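# Place white rod across salt-spray cabinet rail notches

## Task

Pick up the white rod resting on the bench and set it across the chamber of the salt-spray cabinet, perpendicular to the rails and next to the two rods already there, so that each end sits in a notch of the rails; the fog collector must remain upright, and the gripper must have released the rod at the end.

## Robot and tools

Robot: two arms, left_arm and right_arm, each ending in a parallel two-finger gripper. Bases in the scene frame: left_arm at (-0.002, +0.293, 0) m, quat_wxyz (+0.999, 0, 0, +0.036); right_arm at (+0.037, -0.329, 0) m, quat_wxyz (+1.000, 0, 0, +0.006). Scene frame: origin on the table top midway between the arms, +x out over the table, +z up, left_arm on the +y side. The arm names do not correspond to image sides.

Gripper frame: fingers extend along its +z axis and close along its y axis. The reported end_effector_position is the point between the finger pads, roughly 1 cm behind the tips. The wrist camera mount also takes up space near the gripper.

Row format (shared by execute_actions and move): a single list of 14 numbers, each in [-1, 1], covering both arms even when only one moves. Order: dx, dy, dz, rx, ry, rz, opening for left_arm, then the same seven for right_arm. dx..rz are offsets, not poses. They are expressed in that gripper's own axes and measured from its measured pose at the start of the action or move. Within an action, every row refers back to that same start pose, not to the previous row. Scale: 1.0 = 0.6 m of translation or 180 degrees of rotation. rx, ry, rz form one rotation vector. Opening is absolute, not an offset: +1 fully open (0.094 m), -1 closed. A row may carry 12 extra numbers from 0 to 1. These are per-joint stiffness scales, left_arm's six joints then right_arm's, in Joint positions order. A scale persists until you change it.

execute_actions(actions): a list of actions. Each action is a table of up to 15 rows, one row per 1/30 s control step; a short table repeats its last row to fill 15 steps. Each action lasts 0.5 s. For the first action in a call, offsets start from the last pose reported for the scene. An empty list just returns the state and images.

move(target, speed, blocking): target is one 14-number row of offsets, measured from the pose in the scene's latest result. Each gripper travels in a straight line and the two paths finish together, taking 0.5 to 10 s. Anything that would take longer is cut off at 10 s. speed is in m/s, range 0.002 to 0.5, default 0.25; rotation is capped at twice that value in rad/s. The path does not avoid obstacles or the other arm. The gripper can lag, wander, or overshoot speed, especially when the arm is nearly straight. The opening is sent at the start of the move. A faster move, or a target set further past a contact, pushes harder. With blocking=false the call returns after 0.5 s while motion continues; until a result shows the move has ended, use wait or stop before issuing anything else. The result includes a 'move:' line. It states the ending (done, off_target, moving, held, fault); if only one arm is named, the other finished fine. It also lists limits: paced means the pose was clipped; held means a safety check blocked some steps, after which the arm may spurt faster. Each gripper's distance from its target is also given.

wait(seconds): 0 to 10 s; arms hold their last command, and a running move continues. stop(): brakes a running move; it needs stopping distance, and the fingers keep moving. zoom_image(camera, region): region is [x0, y0, x1, y1] in pixels, at most 504x504. Cameras: cam_head_left, cam_head_right, cam_left_wrist, cam_right_wrist, all 504x504. read_manual(section) only returns licence text. finished_scene(scene) ends scene 1 or 2 permanently; the goal must already hold.

Controller behaviour: each step's commanded pose is clipped to within 70 mm and 16 degrees of the measured pose, so distant targets take several actions. Motion ends at the last clipped pose. When position and orientation cannot both be met, position takes priority. Arms tend to finish a centimetre or more low, and all-zero offsets allow drift downward. To hold an arm still, send a correcting offset in your first call of a reply, zeros afterward, and raise the aim if it still sags. 'Hand target' lines show where the controller is heading. 'pose unreachable' means a clearance check changed or blocked that arm's command. HELD in step readings marks a step where that arm was held back. Joint limits (rad): waist -2.618..3.054, shoulder 0..3.142, elbow 0..3.142, wrist pitch -1.571..1.571, wrist yaw -1.571..1.571, wrist roll -2.094..2.094.

Gripping: grip_measured uses the same scale as the commanded opening. To hold something, command about 0.03 below grip_measured for a firm grip, or less for a lighter one. Finger force is capped near 50-62 N per pad. Thin parts under about 2 mm are gripped more weakly. Readings can be off by about 1 mm.

Hazards: do not drop the rod, knock anything off the table, topple the fog collector, slam into objects, or let the arms collide. External tugs on the held rod or pushes on loose items can occur. Holding loads heats the motors: a warning appears at 75 °C, a 10 s arm stop at 90 °C, and at 100 °C the arm goes limp and falls. Joint torques are noisy and offset. Less robot time, smooth motion, and low effort are preferred.

Each tool is called after "Request:" as name(argument=value, ...), one argument or row to a line, values as JSON.

## Session

Request:
execute_actions(
  actions=[],
)

Scene clock: 0.00 s.
left_arm: end_effector_position=(+0.3787, +0.3687, +0.1443) grip_measured=+1.000 end_effector_quat_wxyz=(+0.231, -0.121, +0.945, -0.198) | right_arm: end_effector_position=(+0.4888, -0.5233, +0.1130) grip_measured=+1.000 end_effector_quat_wxyz=(+0.268, +0.202, +0.899, +0.282)
Joint positions: left_arm=[ 0.346  1.673  1.33  -0.862  0.509  0.069  0.094] | right_arm=[-0.669  2.148  1.765 -0.872 -0.747 -0.09   0.094]
Joint velocities: left_arm=[-0.012 -0.002 -0.002  0.022  0.037 -0.037  0.   ] | right_arm=[-0.002 -0.012 -0.012  0.022  0.007 -0.051  0.   ]
Joint torques (N m, as the arm reports them, + toward a larger angle): no reading
Motor temperatures (°C, as the motors report them): left_arm=[26 29 28 29 26 27] | right_arm=[27 27 29 28 26 29]
Hand target (left_arm): +0.380, +0.368, +0.148; +0.236, -0.117, +0.944, -0.201
Hand target (right_arm): +0.490, -0.523, +0.118; +0.273, +0.198, +0.898, +0.284
Joint stiffness scale: left_arm=[1. 1. 1. 1. 1. 1.] | right_arm=[1. 1. 1. 1. 1. 1.]

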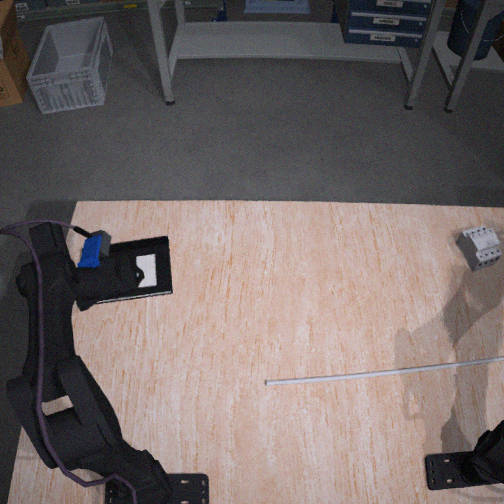

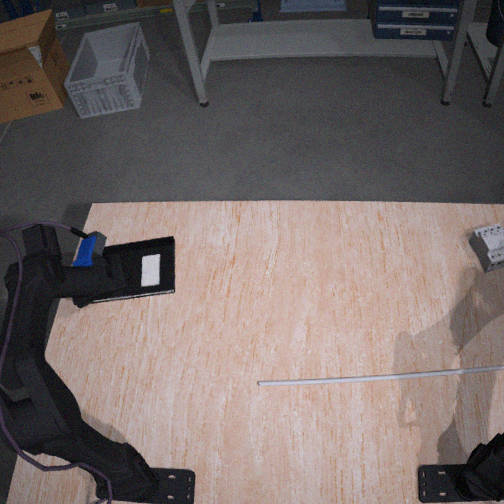

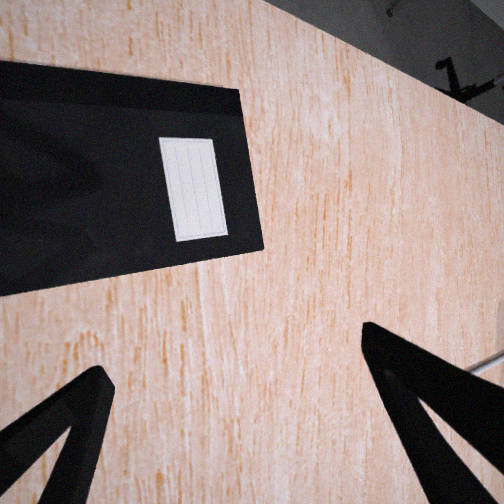

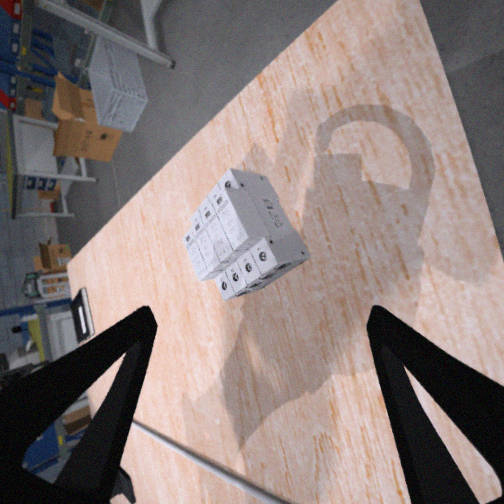

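Request:
move(
  target=[0,0,0,0,0,0,1, 0.007,0.17,-0.332,0.163,-0.273,0.310,1],
  speed=0.3,
)

Scene clock: 4.27 s.
left_arm: end_effector_position=(+0.3787, +0.3687, +0.1443) grip_measured=+1.000 end_effector_quat_wxyz=(+0.231, -0.121, +0.945, -0.198) | right_arm: end_effector_position=(+0.3876, -0.5248, +0.3116) grip_measured=+1.000 end_effector_quat_wxyz=(+0.393, +0.731, +0.556, +0.051)
Joint positions: left_arm=[ 0.346  1.673  1.33  -0.862  0.509  0.069  0.094] | right_arm=[-0.394  1.492  1.67  -0.976  0.294  1.339  0.094]
Joint velocities: left_arm=[-0.007  0.007 -0.002 -0.022 -0.037  0.022  0.   ] | right_arm=[-0.002 -0.022  0.007  0.007 -0.051 -0.022  0.   ]
Joint torques (N m, as the arm reports them, + toward a larger angle): left_arm=[-0.05 -9.56  5.93  0.84  0.3   0.01] | right_arm=[ 0.63 -4.88  8.16  1.35  0.23  0.03]
Motor temperatures (°C, as the motors report them): left_arm=[26 30 29 29 26 27] | right_arm=[27 29 30 29 26 29]
Hand target (left_arm): +0.379, +0.369, +0.144; +0.231, -0.121, +0.945, -0.198
Hand target (right_arm): +0.385, -0.524, +0.312; +0.388, +0.732, +0.558, +0.042
Off the commanded pose (left_arm): 0.000 m, 0 deg.
Off the commanded pose (right_arm): 0.002 m, 1 deg.
Joint stiffness scale: left_arm=[1. 1. 1. 1. 1. 1.] | right_arm=[1. 1. 1. 1. 1. 1.]
move: done

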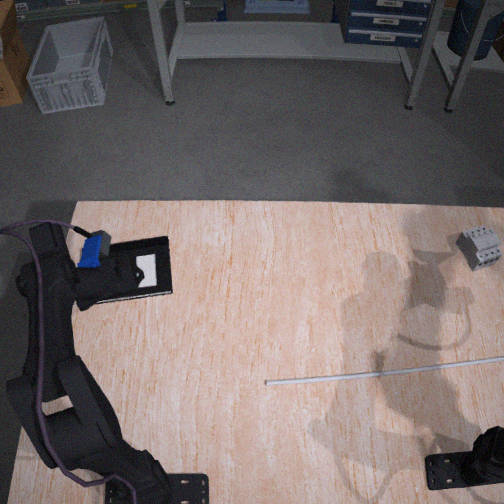

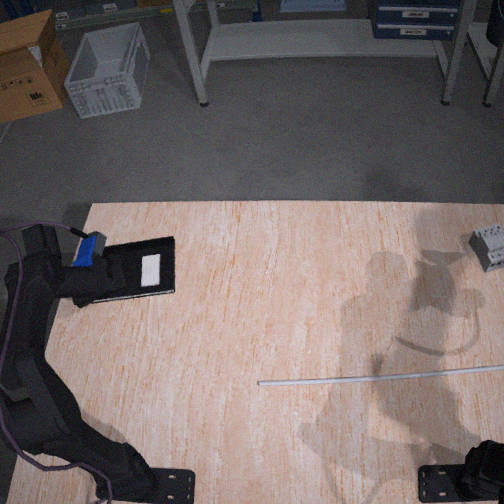

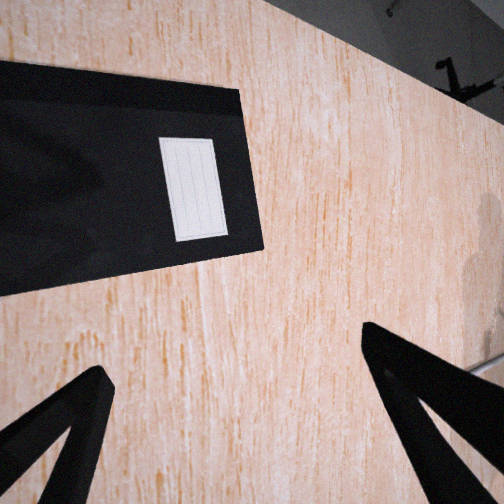

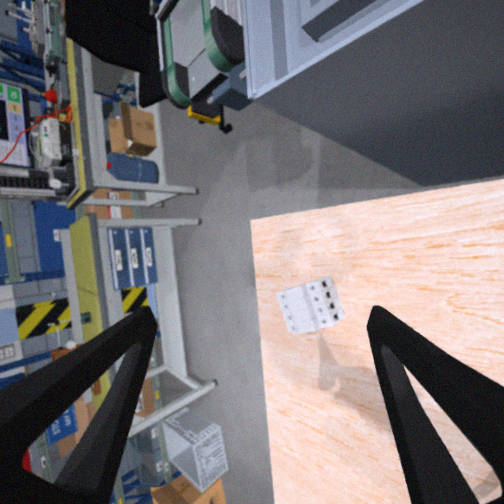

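Request:
move(
  target=[0,0,0,0,0,0,1, -0.29,-0.119,-0.219,0.147,-0.125,-0.164,1],
  speed=0.3,
)

Scene clock: 7.23 s.
left_arm: end_effector_position=(+0.3787, +0.3687, +0.1443) grip_measured=+1.000 end_effector_quat_wxyz=(+0.231, -0.121, +0.945, -0.198) | right_arm: end_effector_position=(+0.2032, -0.6000, +0.4184) grip_measured=+1.000 end_effector_quat_wxyz=(+0.331, +0.634, +0.631, -0.302)
Joint positions: left_arm=[ 0.346  1.673  1.33  -0.862  0.509  0.069  0.094] | right_arm=[-0.692  1.492  2.141 -1.495  0.644  0.644  0.094]
Joint velocities: left_arm=[ 0.007 -0.002 -0.022  0.095 -0.037 -0.007  0.   ] | right_arm=[ 0.007  0.007  0.002  0.007 -0.007 -0.095  0.   ]
Joint torques (N m, as the arm reports them, + toward a larger angle): left_arm=[-0.03 -9.55  5.92  0.85  0.3   0.  ] | right_arm=[-0.65 -2.61  5.92  1.25  0.41 -0.04]
Motor temperatures (°C, as the motors report them): left_arm=[26 30 29 29 26 27] | right_arm=[27 29 31 30 26 29]
Hand target (left_arm): +0.379, +0.369, +0.144; +0.231, -0.121, +0.945, -0.198
Hand target (right_arm): +0.198, -0.601, +0.417; +0.316, +0.633, +0.633, -0.313
Off the commanded pose (left_arm): 0.000 m, 0 deg.
Off the commanded pose (right_arm): 0.004 m, 2 deg.
Joint stiffness scale: left_arm=[1. 1. 1. 1. 1. 1.] | right_arm=[1. 1. 1. 1. 1. 1.]
move: done

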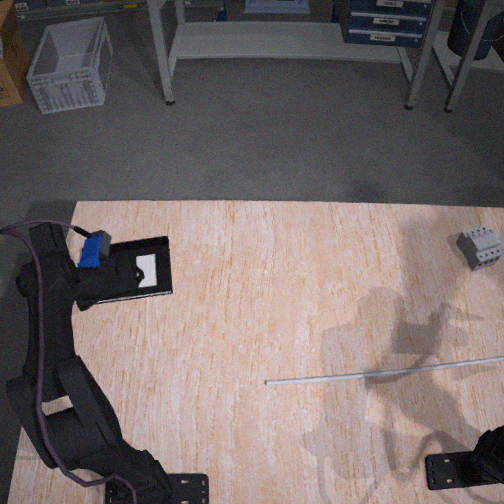

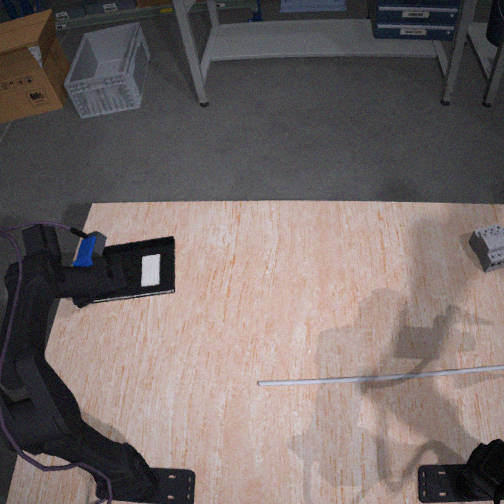

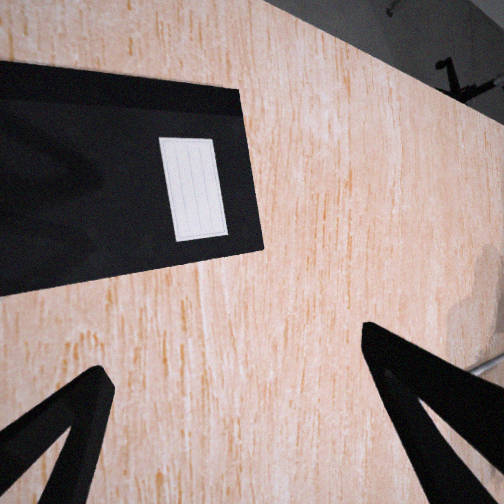

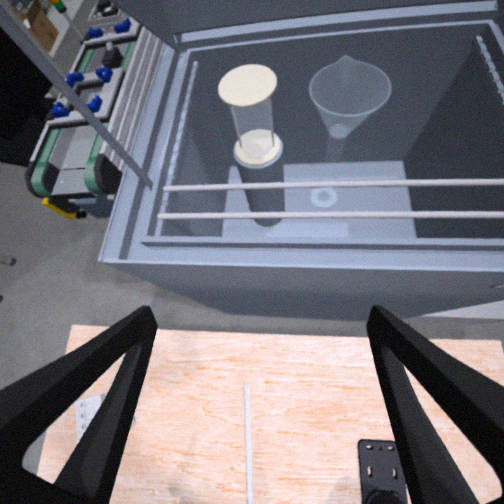

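Request:
zoom_image(
  camera="cam_right_wrist",
  region=[90, 30, 330, 270],
)

Request:
zoom_image(
  camera="cam_right_wrist",
  region=[264, 20, 504, 260],
)

Region (90, 30, 330, 270) of cam_right_wrist's 504x504 image, scaled by 2.100, with more detail than that image has.

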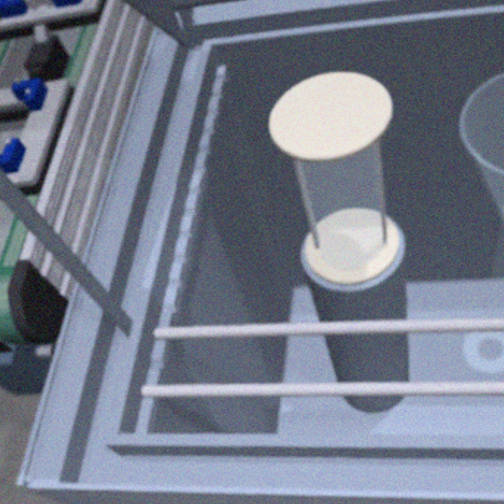

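Region (264, 20, 504, 260) of cam_right_wrist's 504x504 image, scaled by 2.100, with more detail than that image has.

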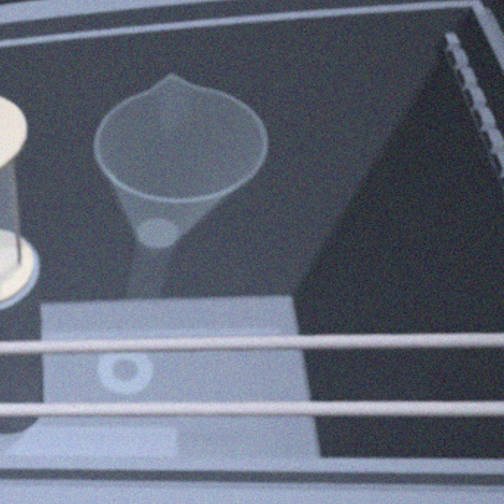

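Request:
move(
  target=[0,0,0,0,0,0,1, 0,-0.25,0,0,0,0,1],
  speed=0.3,
)

Scene clock: 10.70 s.
left_arm: end_effector_position=(+0.3787, +0.3687, +0.1443) grip_measured=+1.000 end_effector_quat_wxyz=(+0.231, -0.121, +0.945, -0.198) | right_arm: end_effector_position=(+0.0515, -0.6023, +0.4075) grip_measured=+1.000 end_effector_quat_wxyz=(+0.328, +0.642, +0.629, -0.290)
Joint positions: left_arm=[ 0.346  1.673  1.33  -0.862  0.509  0.069  0.094] | right_arm=[-1.538  1.186  1.845 -1.324 -0.006  0.068  0.094]
Joint velocities: left_arm=[-0.012 -0.017 -0.002 -0.051  0.11   0.037  0.   ] | right_arm=[-0.012 -0.007  0.012  0.007  0.022 -0.051  0.   ]
Joint torques (N m, as the arm reports them, + toward a larger angle): left_arm=[-0.05 -9.58  5.93  0.84  0.3   0.  ] | right_arm=[-0.71 -1.21  3.84  1.86 -0.14 -0.04]
Motor temperatures (°C, as the motors report them): left_arm=[26 31 30 29 26 27] | right_arm=[27 29 31 30 26 29]
Hand target (left_arm): +0.379, +0.369, +0.144; +0.231, -0.121, +0.945, -0.198
Hand target (right_arm): +0.051, -0.604, +0.408; +0.331, +0.640, +0.630, -0.291
Off the commanded pose (left_arm): 0.000 m, 0 deg.
Off the commanded pose (right_arm): 0.005 m, 2 deg.
Joint stiffness scale: left_arm=[1. 1. 1. 1. 1. 1.] | right_arm=[1. 1. 1. 1. 1. 1.]
move: done

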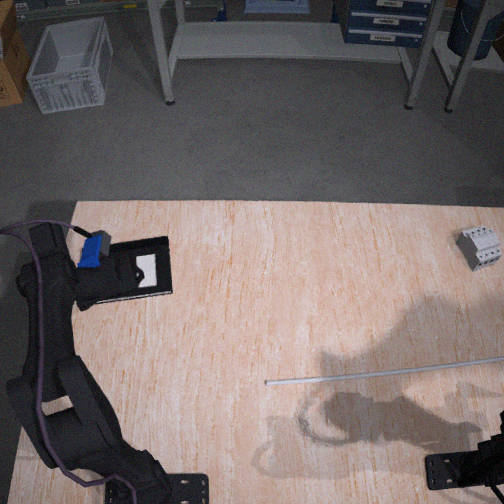

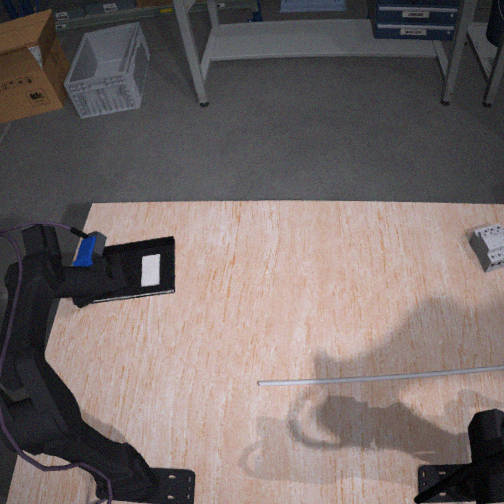

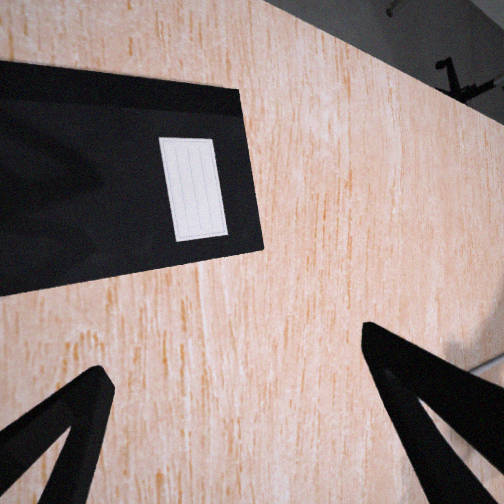

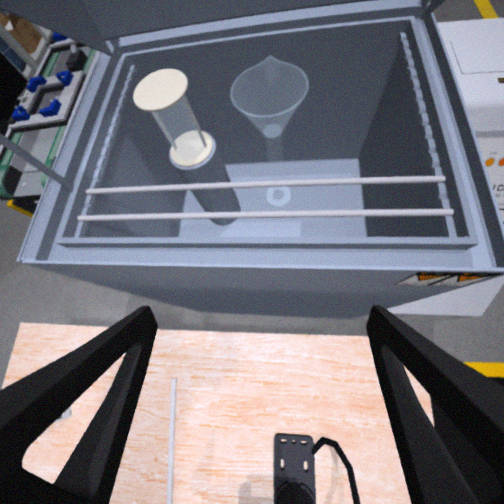

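Request:
move(
  target=[0.412,-0.362,-0.018,0.017,0.225,0.560,1, 0.48,0.262,0.061,0.018,0.288,-0.006,1],
  speed=0.3,
)

Scene clock: 17.73 s.
left_arm: end_effector_position=(+0.1921, +0.1029, +0.1461) grip_measured=+1.000 end_effector_quat_wxyz=(-0.003, +0.701, +0.713, -0.009) | right_arm: end_effector_position=(+0.2177, -0.4549, +0.1715) grip_measured=+1.000 end_effector_quat_wxyz=(-0.002, +0.705, +0.709, -0.016)
Joint positions: left_arm=[-0.84   1.576  1.383 -1.384  0.018  0.787  0.094] | right_arm=[-0.6    1.393  1.318 -1.504  0.031  0.977  0.094]
Joint velocities: left_arm=[-0.002 -0.012 -0.002  0.007 -0.066 -0.007  0.   ] | right_arm=[ 0.002 -0.017  0.002  0.007 -0.081  0.007  0.   ]
Joint torques (N m, as the arm reports them, + toward a larger angle): left_arm=[-0.55 -6.32  7.15  0.01 -0.01  0.08] | right_arm=[ 0.66 -3.45  5.04  0.57 -0.03  0.05]
Motor temperatures (°C, as the motors report them): left_arm=[26 32 30 29 26 27] | right_arm=[27 28 31 31 26 29]
Hand target (left_arm): +0.193, +0.101, +0.149; -0.006, +0.706, +0.708, -0.007
Hand target (right_arm): +0.221, -0.455, +0.168; -0.000, +0.704, +0.710, -0.014
Off the commanded pose (left_arm): 0.006 m, 1 deg.
Off the commanded pose (right_arm): 0.006 m, 2 deg.
Joint stiffness scale: left_arm=[1. 1. 1. 1. 1. 1.] | right_arm=[1. 1. 1. 1. 1. 1.]
move: done

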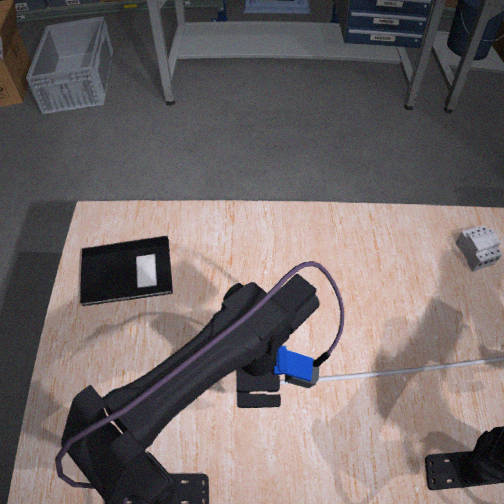

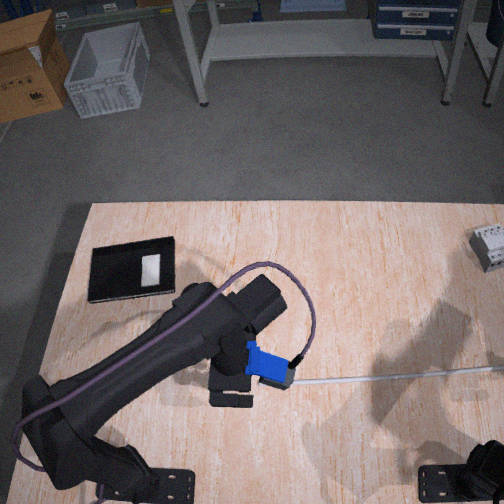

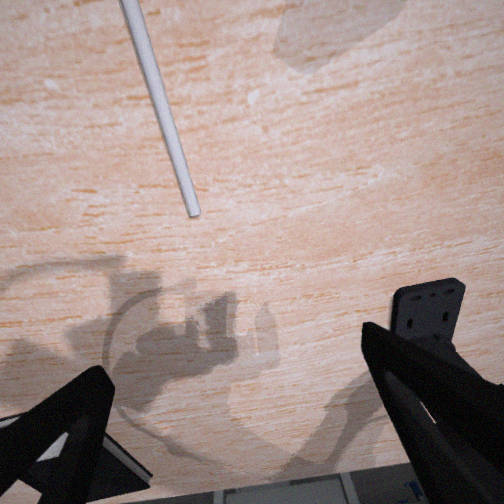

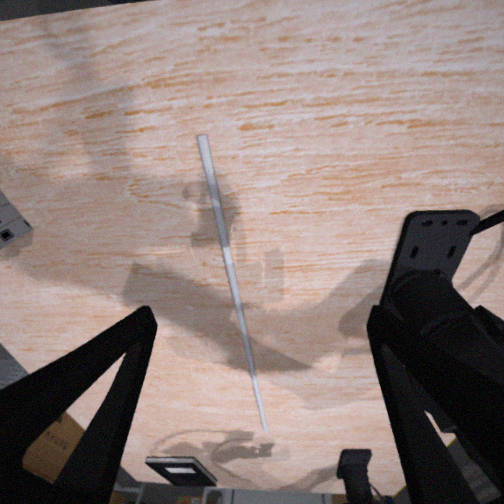

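Request:
move(
  target=[-0.038,0.03,0.193,0,0,0,1, -0.058,0.062,0.235,0,0,0,1],
  speed=0.2,
)

Scene clock: 19.57 s.
left_arm: end_effector_position=(+0.2140, +0.0821, +0.0365) grip_measured=+1.000 end_effector_quat_wxyz=(+0.001, +0.700, +0.714, -0.008) | right_arm: end_effector_position=(+0.2538, -0.4894, +0.0334) grip_measured=+1.000 end_effector_quat_wxyz=(-0.005, +0.704, +0.710, -0.016)
Joint positions: left_arm=[-0.84   1.751  1.132 -0.949  0.017  0.784  0.094] | right_arm=[-0.632  1.652  1.005 -0.938  0.03   0.942  0.094]
Joint velocities: left_arm=[-0.002 -0.002 -0.012 -0.066  0.007  0.007  0.   ] | right_arm=[ 0.002 -0.007  0.002  0.037  0.066  0.022  0.   ]
Joint torques (N m, as the arm reports them, + toward a larger angle): left_arm=[-1.01 -8.5   4.16  0.34  0.06 -0.07] | right_arm=[-0.71 -5.82  4.83  0.59 -0.02 -0.05]
Motor temperatures (°C, as the motors report them): left_arm=[26 32 30 29 26 27] | right_arm=[27 28 31 31 26 29]
Hand target (left_arm): +0.210, +0.081, +0.031; -0.003, +0.701, +0.713, -0.009
Hand target (right_arm): +0.254, -0.492, +0.031; -0.002, +0.705, +0.709, -0.016
Off the commanded pose (left_arm): 0.009 m, 0 deg.
Off the commanded pose (right_arm): 0.005 m, 0 deg.
Joint stiffness scale: left_arm=[1. 1. 1. 1. 1. 1.] | right_arm=[1. 1. 1. 1. 1. 1.]
move: done

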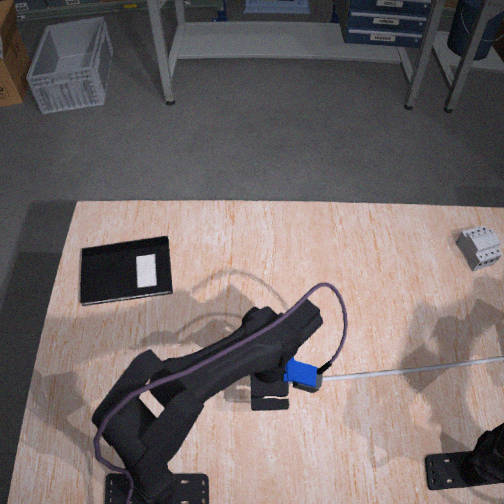

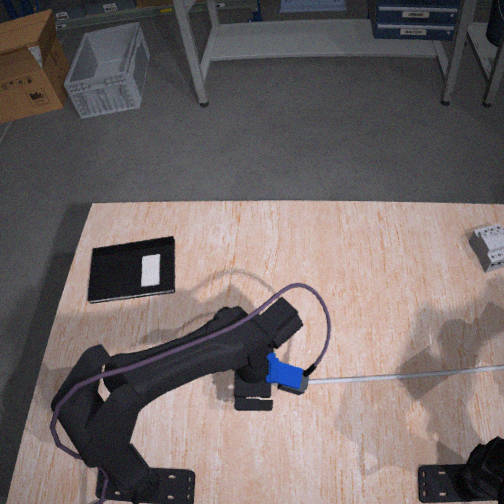

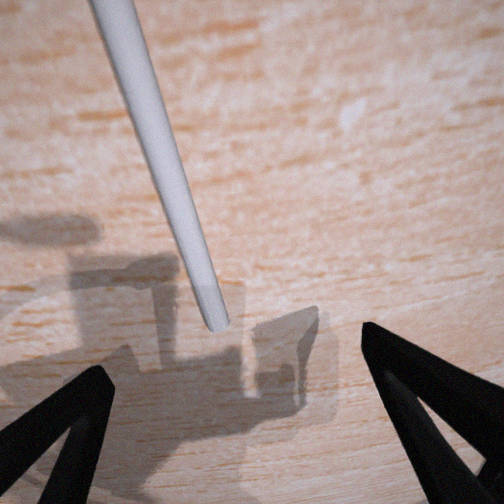

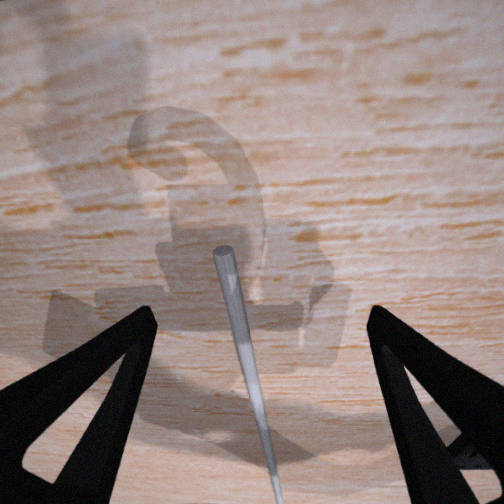

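Request:
move(
  target=[0.283,-0.023,-0.22,0,0,0,1, 0.462,-0.012,-0.017,-0.0095,0.005,-0.025,1],
  speed=0.2,
)

Scene clock: 22.97 s.
left_arm: end_effector_position=(+0.1948, +0.2481, +0.1564) grip_measured=+1.000 end_effector_quat_wxyz=(-0.005, +0.700, +0.714, -0.011) | right_arm: end_effector_position=(+0.2431, -0.2166, +0.0359) grip_measured=+1.000 end_effector_quat_wxyz=(+0.007, +0.674, +0.738, -0.003)
Joint positions: left_arm=[-0.291  1.328  1.207 -1.469  0.012  1.333  0.094] | right_arm=[ 0.496  1.504  0.866 -0.933  0.015  1.989  0.094]
Joint velocities: left_arm=[ 0.007 -0.002 -0.002  0.022 -0.051 -0.007  0.   ] | right_arm=[-0.007 -0.007 -0.002 -0.037 -0.051  0.051  0.   ]
Joint torques (N m, as the arm reports them, + toward a larger angle): left_arm=[ 0.85 -6.2   6.91 -0.05  0.1   0.07] | right_arm=[ 0.48 -3.8   7.12  0.36  0.09  0.04]
Motor temperatures (°C, as the motors report them): left_arm=[26 32 30 29 26 27] | right_arm=[27 29 31 30 26 29]
Hand target (left_arm): +0.194, +0.249, +0.166; +0.005, +0.700, +0.714, -0.008
Hand target (right_arm): +0.246, -0.216, +0.038; +0.013, +0.675, +0.737, -0.007
Off the commanded pose (left_arm): 0.012 m, 1 deg.
Off the commanded pose (right_arm): 0.006 m, 1 deg.
Joint stiffness scale: left_arm=[1. 1. 1. 1. 1. 1.] | right_arm=[1. 1. 1. 1. 1. 1.]
move: off_target (left_arm)

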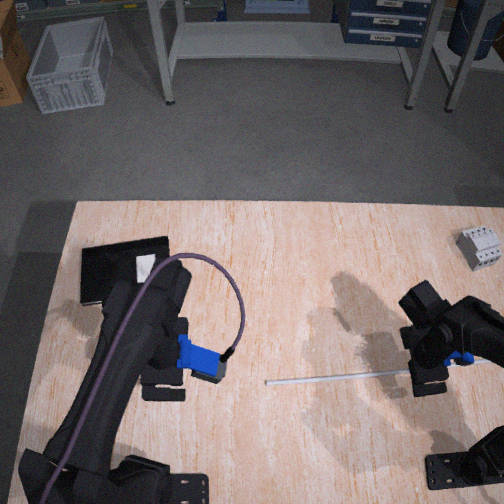

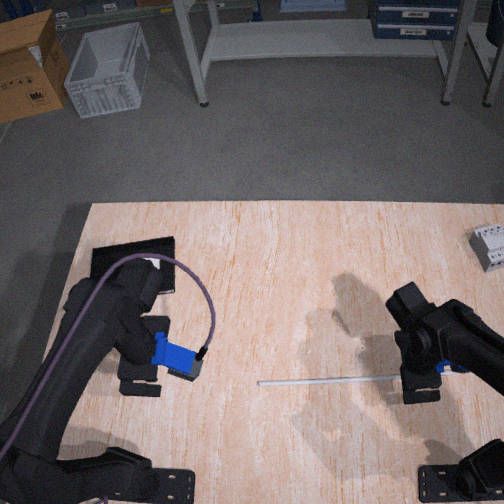

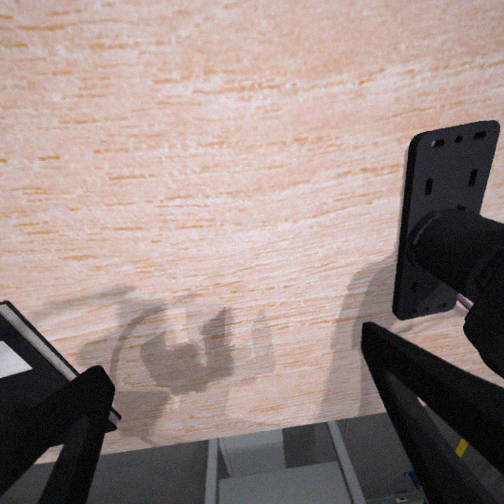

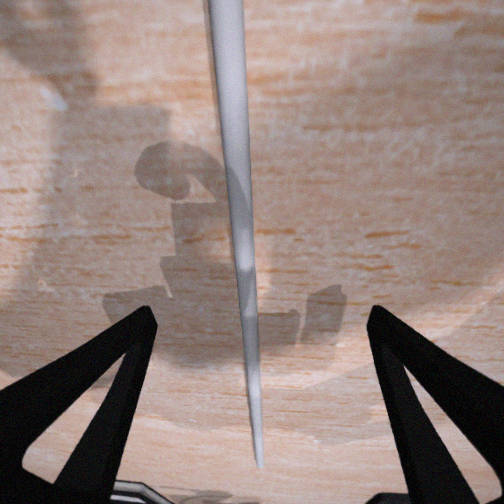

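Request:
move(
  target=[0,0,0,0,0,0,1, 0.008,0.01,0.04,0,0,0,0],
  speed=0.05,
)

Scene clock: 24.20 s.
left_arm: end_effector_position=(+0.1945, +0.2482, +0.1564) grip_measured=+1.000 end_effector_quat_wxyz=(-0.006, +0.701, +0.713, -0.011) | right_arm: end_effector_position=(+0.2517, -0.2118, +0.0165) grip_measured=+0.003 end_effector_quat_wxyz=(+0.009, +0.675, +0.738, +0.002)
Joint positions: left_arm=[-0.291  1.328  1.207 -1.471  0.012  1.335  0.094] | right_arm=[ 0.496  1.568  0.843 -0.836  0.015  1.991  0.047]
Joint velocities: left_arm=[-0.007 -0.002 -0.012 -0.007 -0.037 -0.037  0.   ] | right_arm=[-0.002  0.027 -0.002  0.066  0.037 -0.081 -0.   ]
Joint torques (N m, as the arm reports them, + toward a larger angle): left_arm=[-0.06 -4.65  5.29  0.17  0.04 -0.01] | right_arm=[ 0.7  -4.44  4.41  0.55 -0.02  0.05]
Motor temperatures (°C, as the motors report them): left_arm=[26 32 30 29 26 27] | right_arm=[27 29 31 30 26 29]
Hand target (left_arm): +0.195, +0.248, +0.156; -0.005, +0.700, +0.714, -0.011
Hand target (right_arm): +0.249, -0.211, +0.012; +0.007, +0.674, +0.738, -0.003
Off the commanded pose (left_arm): 0.000 m, 0 deg.
Off the commanded pose (right_arm): 0.006 m, 1 deg.
Joint stiffness scale: left_arm=[1. 1. 1. 1. 1. 1.] | right_arm=[1. 1. 1. 1. 1. 1.]
move: done

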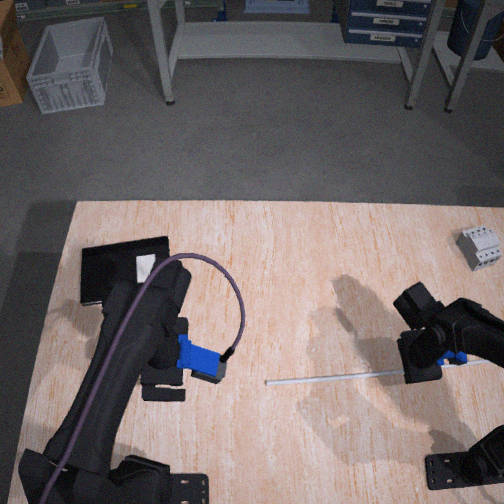

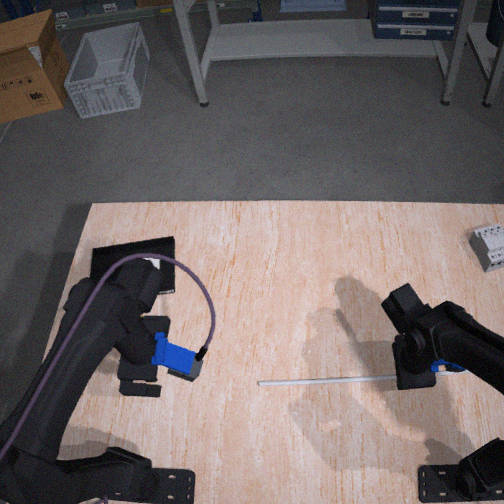

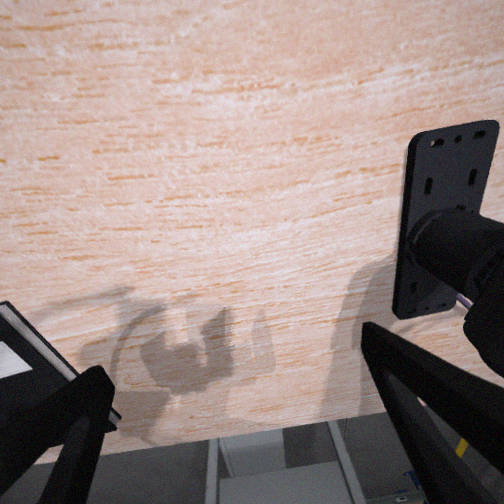

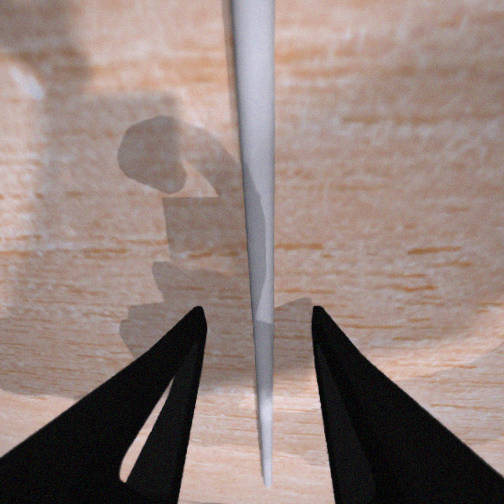

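Request:
move(
  target=[0,0,0,0,0,0,1, 0,-0.003,0.015,0,0,0,-0.4],
  speed=0.03,
)

Scene clock: 25.03 s.
left_arm: end_effector_position=(+0.1945, +0.2482, +0.1564) grip_measured=+1.000 end_effector_quat_wxyz=(-0.006, +0.701, +0.713, -0.011) | right_arm: end_effector_position=(+0.2524, -0.2115, +0.0129) grip_measured=-0.397 end_effector_quat_wxyz=(+0.010, +0.675, +0.738, +0.007)
Joint positions: left_arm=[-0.291  1.328  1.207 -1.471  0.012  1.335  0.094] | right_arm=[ 0.496  1.568  0.827 -0.809  0.015  1.991  0.028]
Joint velocities: left_arm=[ 0.002  0.002 -0.012  0.066  0.037  0.037  0.   ] | right_arm=[-0.002 -0.012 -0.012  0.081 -0.066  0.007 -0.001]
Joint torques (N m, as the arm reports them, + toward a larger angle): left_arm=[-0.05 -4.64  5.28  0.16  0.04  0.01] | right_arm=[ 0.28 -4.14  4.32  0.59 -0.03  0.06]
Motor temperatures (°C, as the motors report them): left_arm=[26 32 30 29 26 27] | right_arm=[27 29 31 30 26 29]
Hand target (left_arm): +0.195, +0.248, +0.156; -0.006, +0.701, +0.713, -0.011
Hand target (right_arm): +0.250, -0.212, +0.008; +0.009, +0.675, +0.738, +0.002
Off the commanded pose (left_arm): 0.000 m, 0 deg.
Off the commanded pose (right_arm): 0.006 m, 1 deg.
Joint stiffness scale: left_arm=[1. 1. 1. 1. 1. 1.] | right_arm=[1. 1. 1. 1. 1. 1.]
move: done

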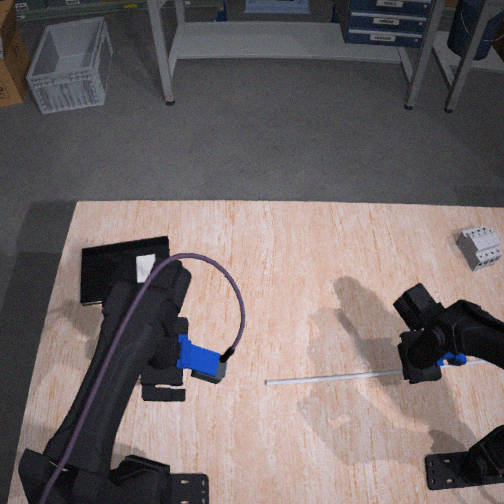

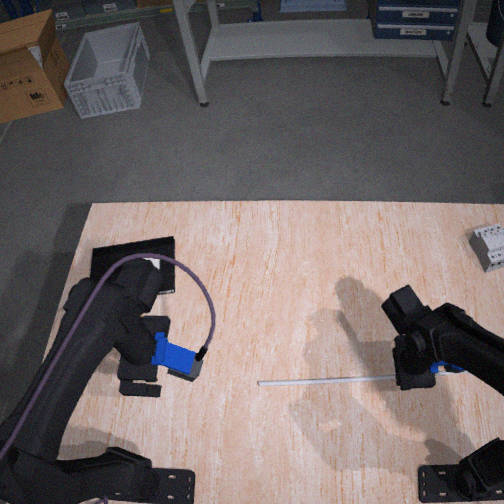

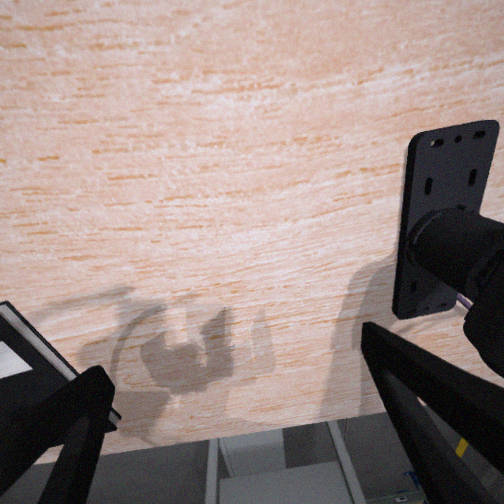

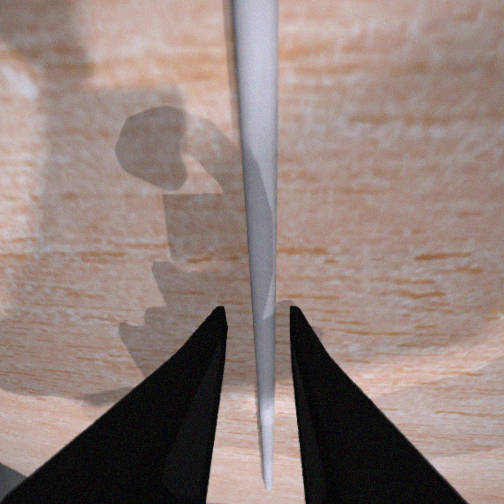

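Request:
move(
  target=[0,0,0,0,0,0,1, 0,-0.004,0.013,0,0,0,-0.4],
  speed=0.03,
)

Request:
move(
  target=[0,0,0,0,0,0,1, 0,0,0.004,0,0,0,-0.85],
  speed=0.03,
)

Scene clock: 25.93 s.
left_arm: end_effector_position=(+0.1945, +0.2482, +0.1564) grip_measured=+1.000 end_effector_quat_wxyz=(-0.006, +0.701, +0.713, -0.011) | right_arm: end_effector_position=(+0.2525, -0.2114, +0.0096) grip_measured=-0.397 end_effector_quat_wxyz=(+0.012, +0.675, +0.738, +0.011)
Joint positions: left_arm=[-0.291  1.328  1.207 -1.471  0.012  1.335  0.094] | right_arm=[ 0.496  1.568  0.811 -0.785  0.015  1.991  0.028]
Joint velocities: left_arm=[-0.007 -0.012  0.002  0.022  0.007 -0.022  0.   ] | right_arm=[ 0.012  0.007 -0.007  0.081 -0.11  -0.051  0.001]
Joint torques (N m, as the arm reports them, + toward a larger angle): left_arm=[-0.03 -4.65  5.28  0.16  0.03  0.01] | right_arm=[ 0.39 -4.46  4.27  0.58 -0.03  0.06]
Motor temperatures (°C, as the motors report them): left_arm=[26 32 30 29 26 27] | right_arm=[27 29 31 30 26 29]
Hand target (left_arm): +0.195, +0.248, +0.156; -0.006, +0.701, +0.713, -0.011
Hand target (right_arm): +0.250, -0.212, +0.005; +0.010, +0.675, +0.738, +0.007
Off the commanded pose (left_arm): 0.000 m, 0 deg.
Off the commanded pose (right_arm): 0.005 m, 0 deg.
Joint stiffness scale: left_arm=[1. 1. 1. 1. 1. 1.] | right_arm=[1. 1. 1. 1. 1. 1.]
move: done

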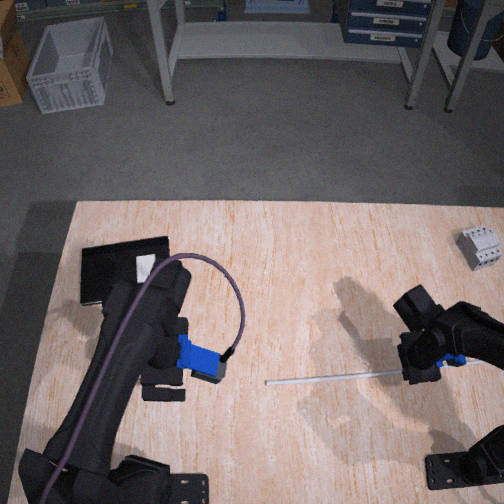

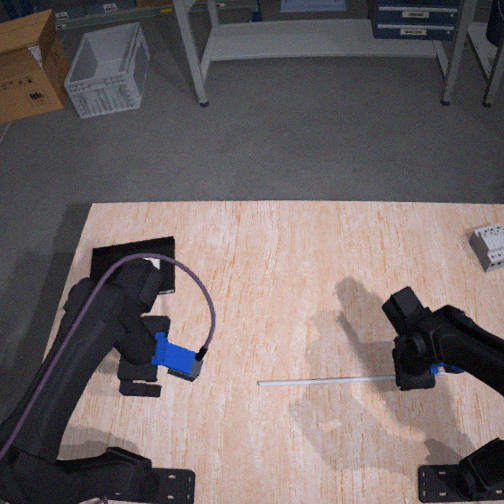

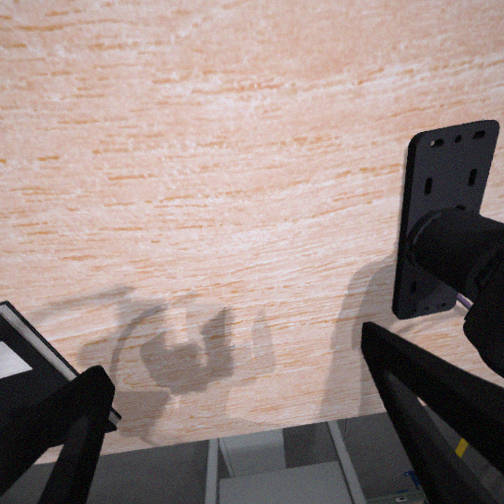

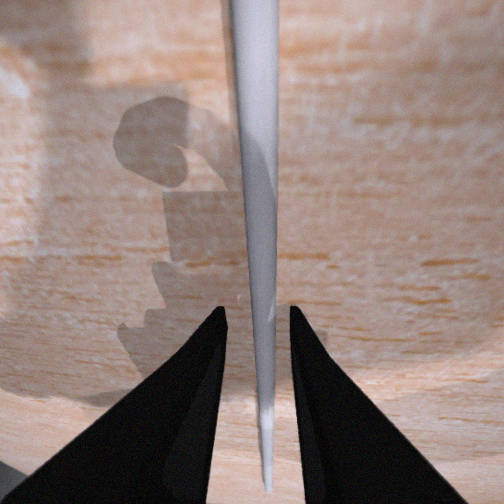

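Scene clock: 26.63 s.
left_arm: end_effector_position=(+0.1945, +0.2482, +0.1564) grip_measured=+1.000 end_effector_quat_wxyz=(-0.006, +0.701, +0.713, -0.011) | right_arm: end_effector_position=(+0.2527, -0.2112, +0.0096) grip_measured=-0.819 end_effector_quat_wxyz=(+0.012, +0.675, +0.737, +0.011)
Joint positions: left_arm=[-0.291  1.328  1.207 -1.471  0.012  1.335  0.094] | right_arm=[ 0.496  1.568  0.811 -0.785  0.015  1.991  0.009]
Joint velocities: left_arm=[ 0.007 -0.007 -0.017 -0.066  0.066 -0.007  0.   ] | right_arm=[-0.012  0.002  0.012  0.022  0.022 -0.007  0.   ]
Joint torques (N m, as the arm reports them, + toward a larger angle): left_arm=[-0.05 -4.64  5.28  0.16  0.04  0.01] | right_arm=[-0.03 -4.74  4.82  0.6  -0.03  0.03]
Motor temperatures (°C, as the motors report them): left_arm=[26 32 30 29 26 27] | right_arm=[27 29 31 30 26 29]
Hand target (left_arm): +0.195, +0.248, +0.156; -0.006, +0.701, +0.713, -0.011
Hand target (right_arm): +0.253, -0.211, +0.007; +0.012, +0.675, +0.737, +0.011
Off the commanded pose (left_arm): 0.000 m, 0 deg.
Off the commanded pose (right_arm): 0.002 m, 0 deg.
Joint stiffness scale: left_arm=[1. 1. 1. 1. 1. 1.] | right_arm=[1. 1. 1. 1. 1. 1.]
move: done

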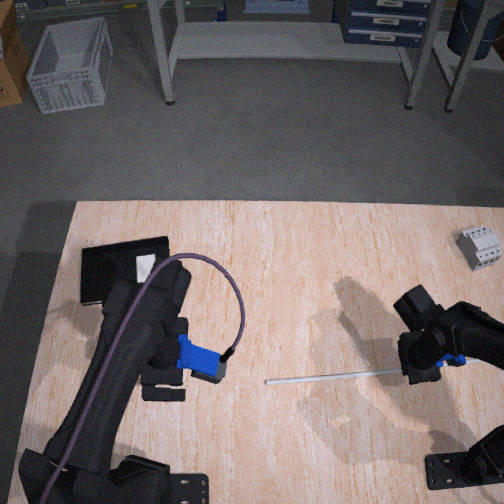

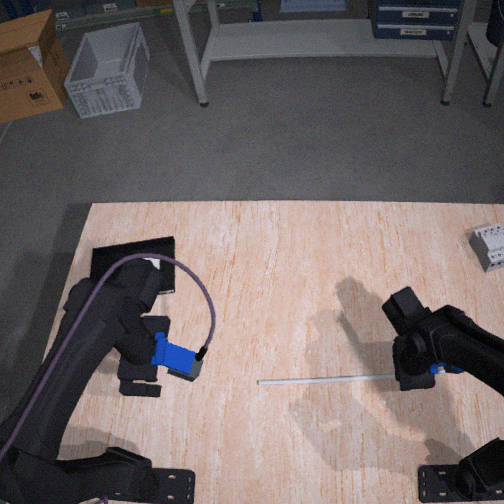

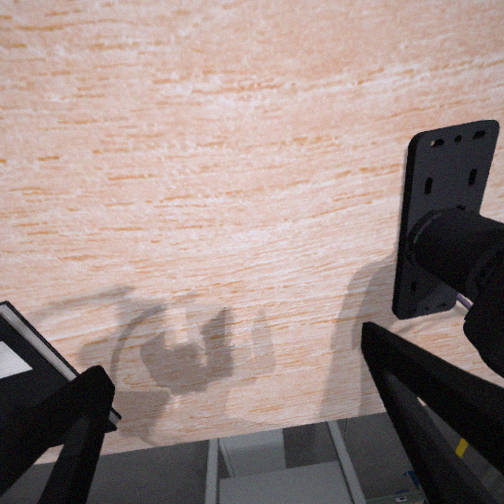

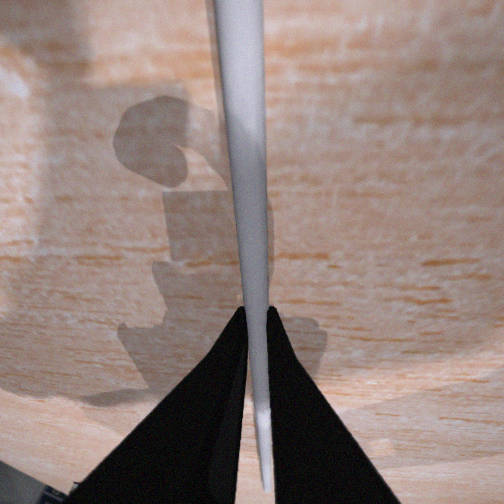

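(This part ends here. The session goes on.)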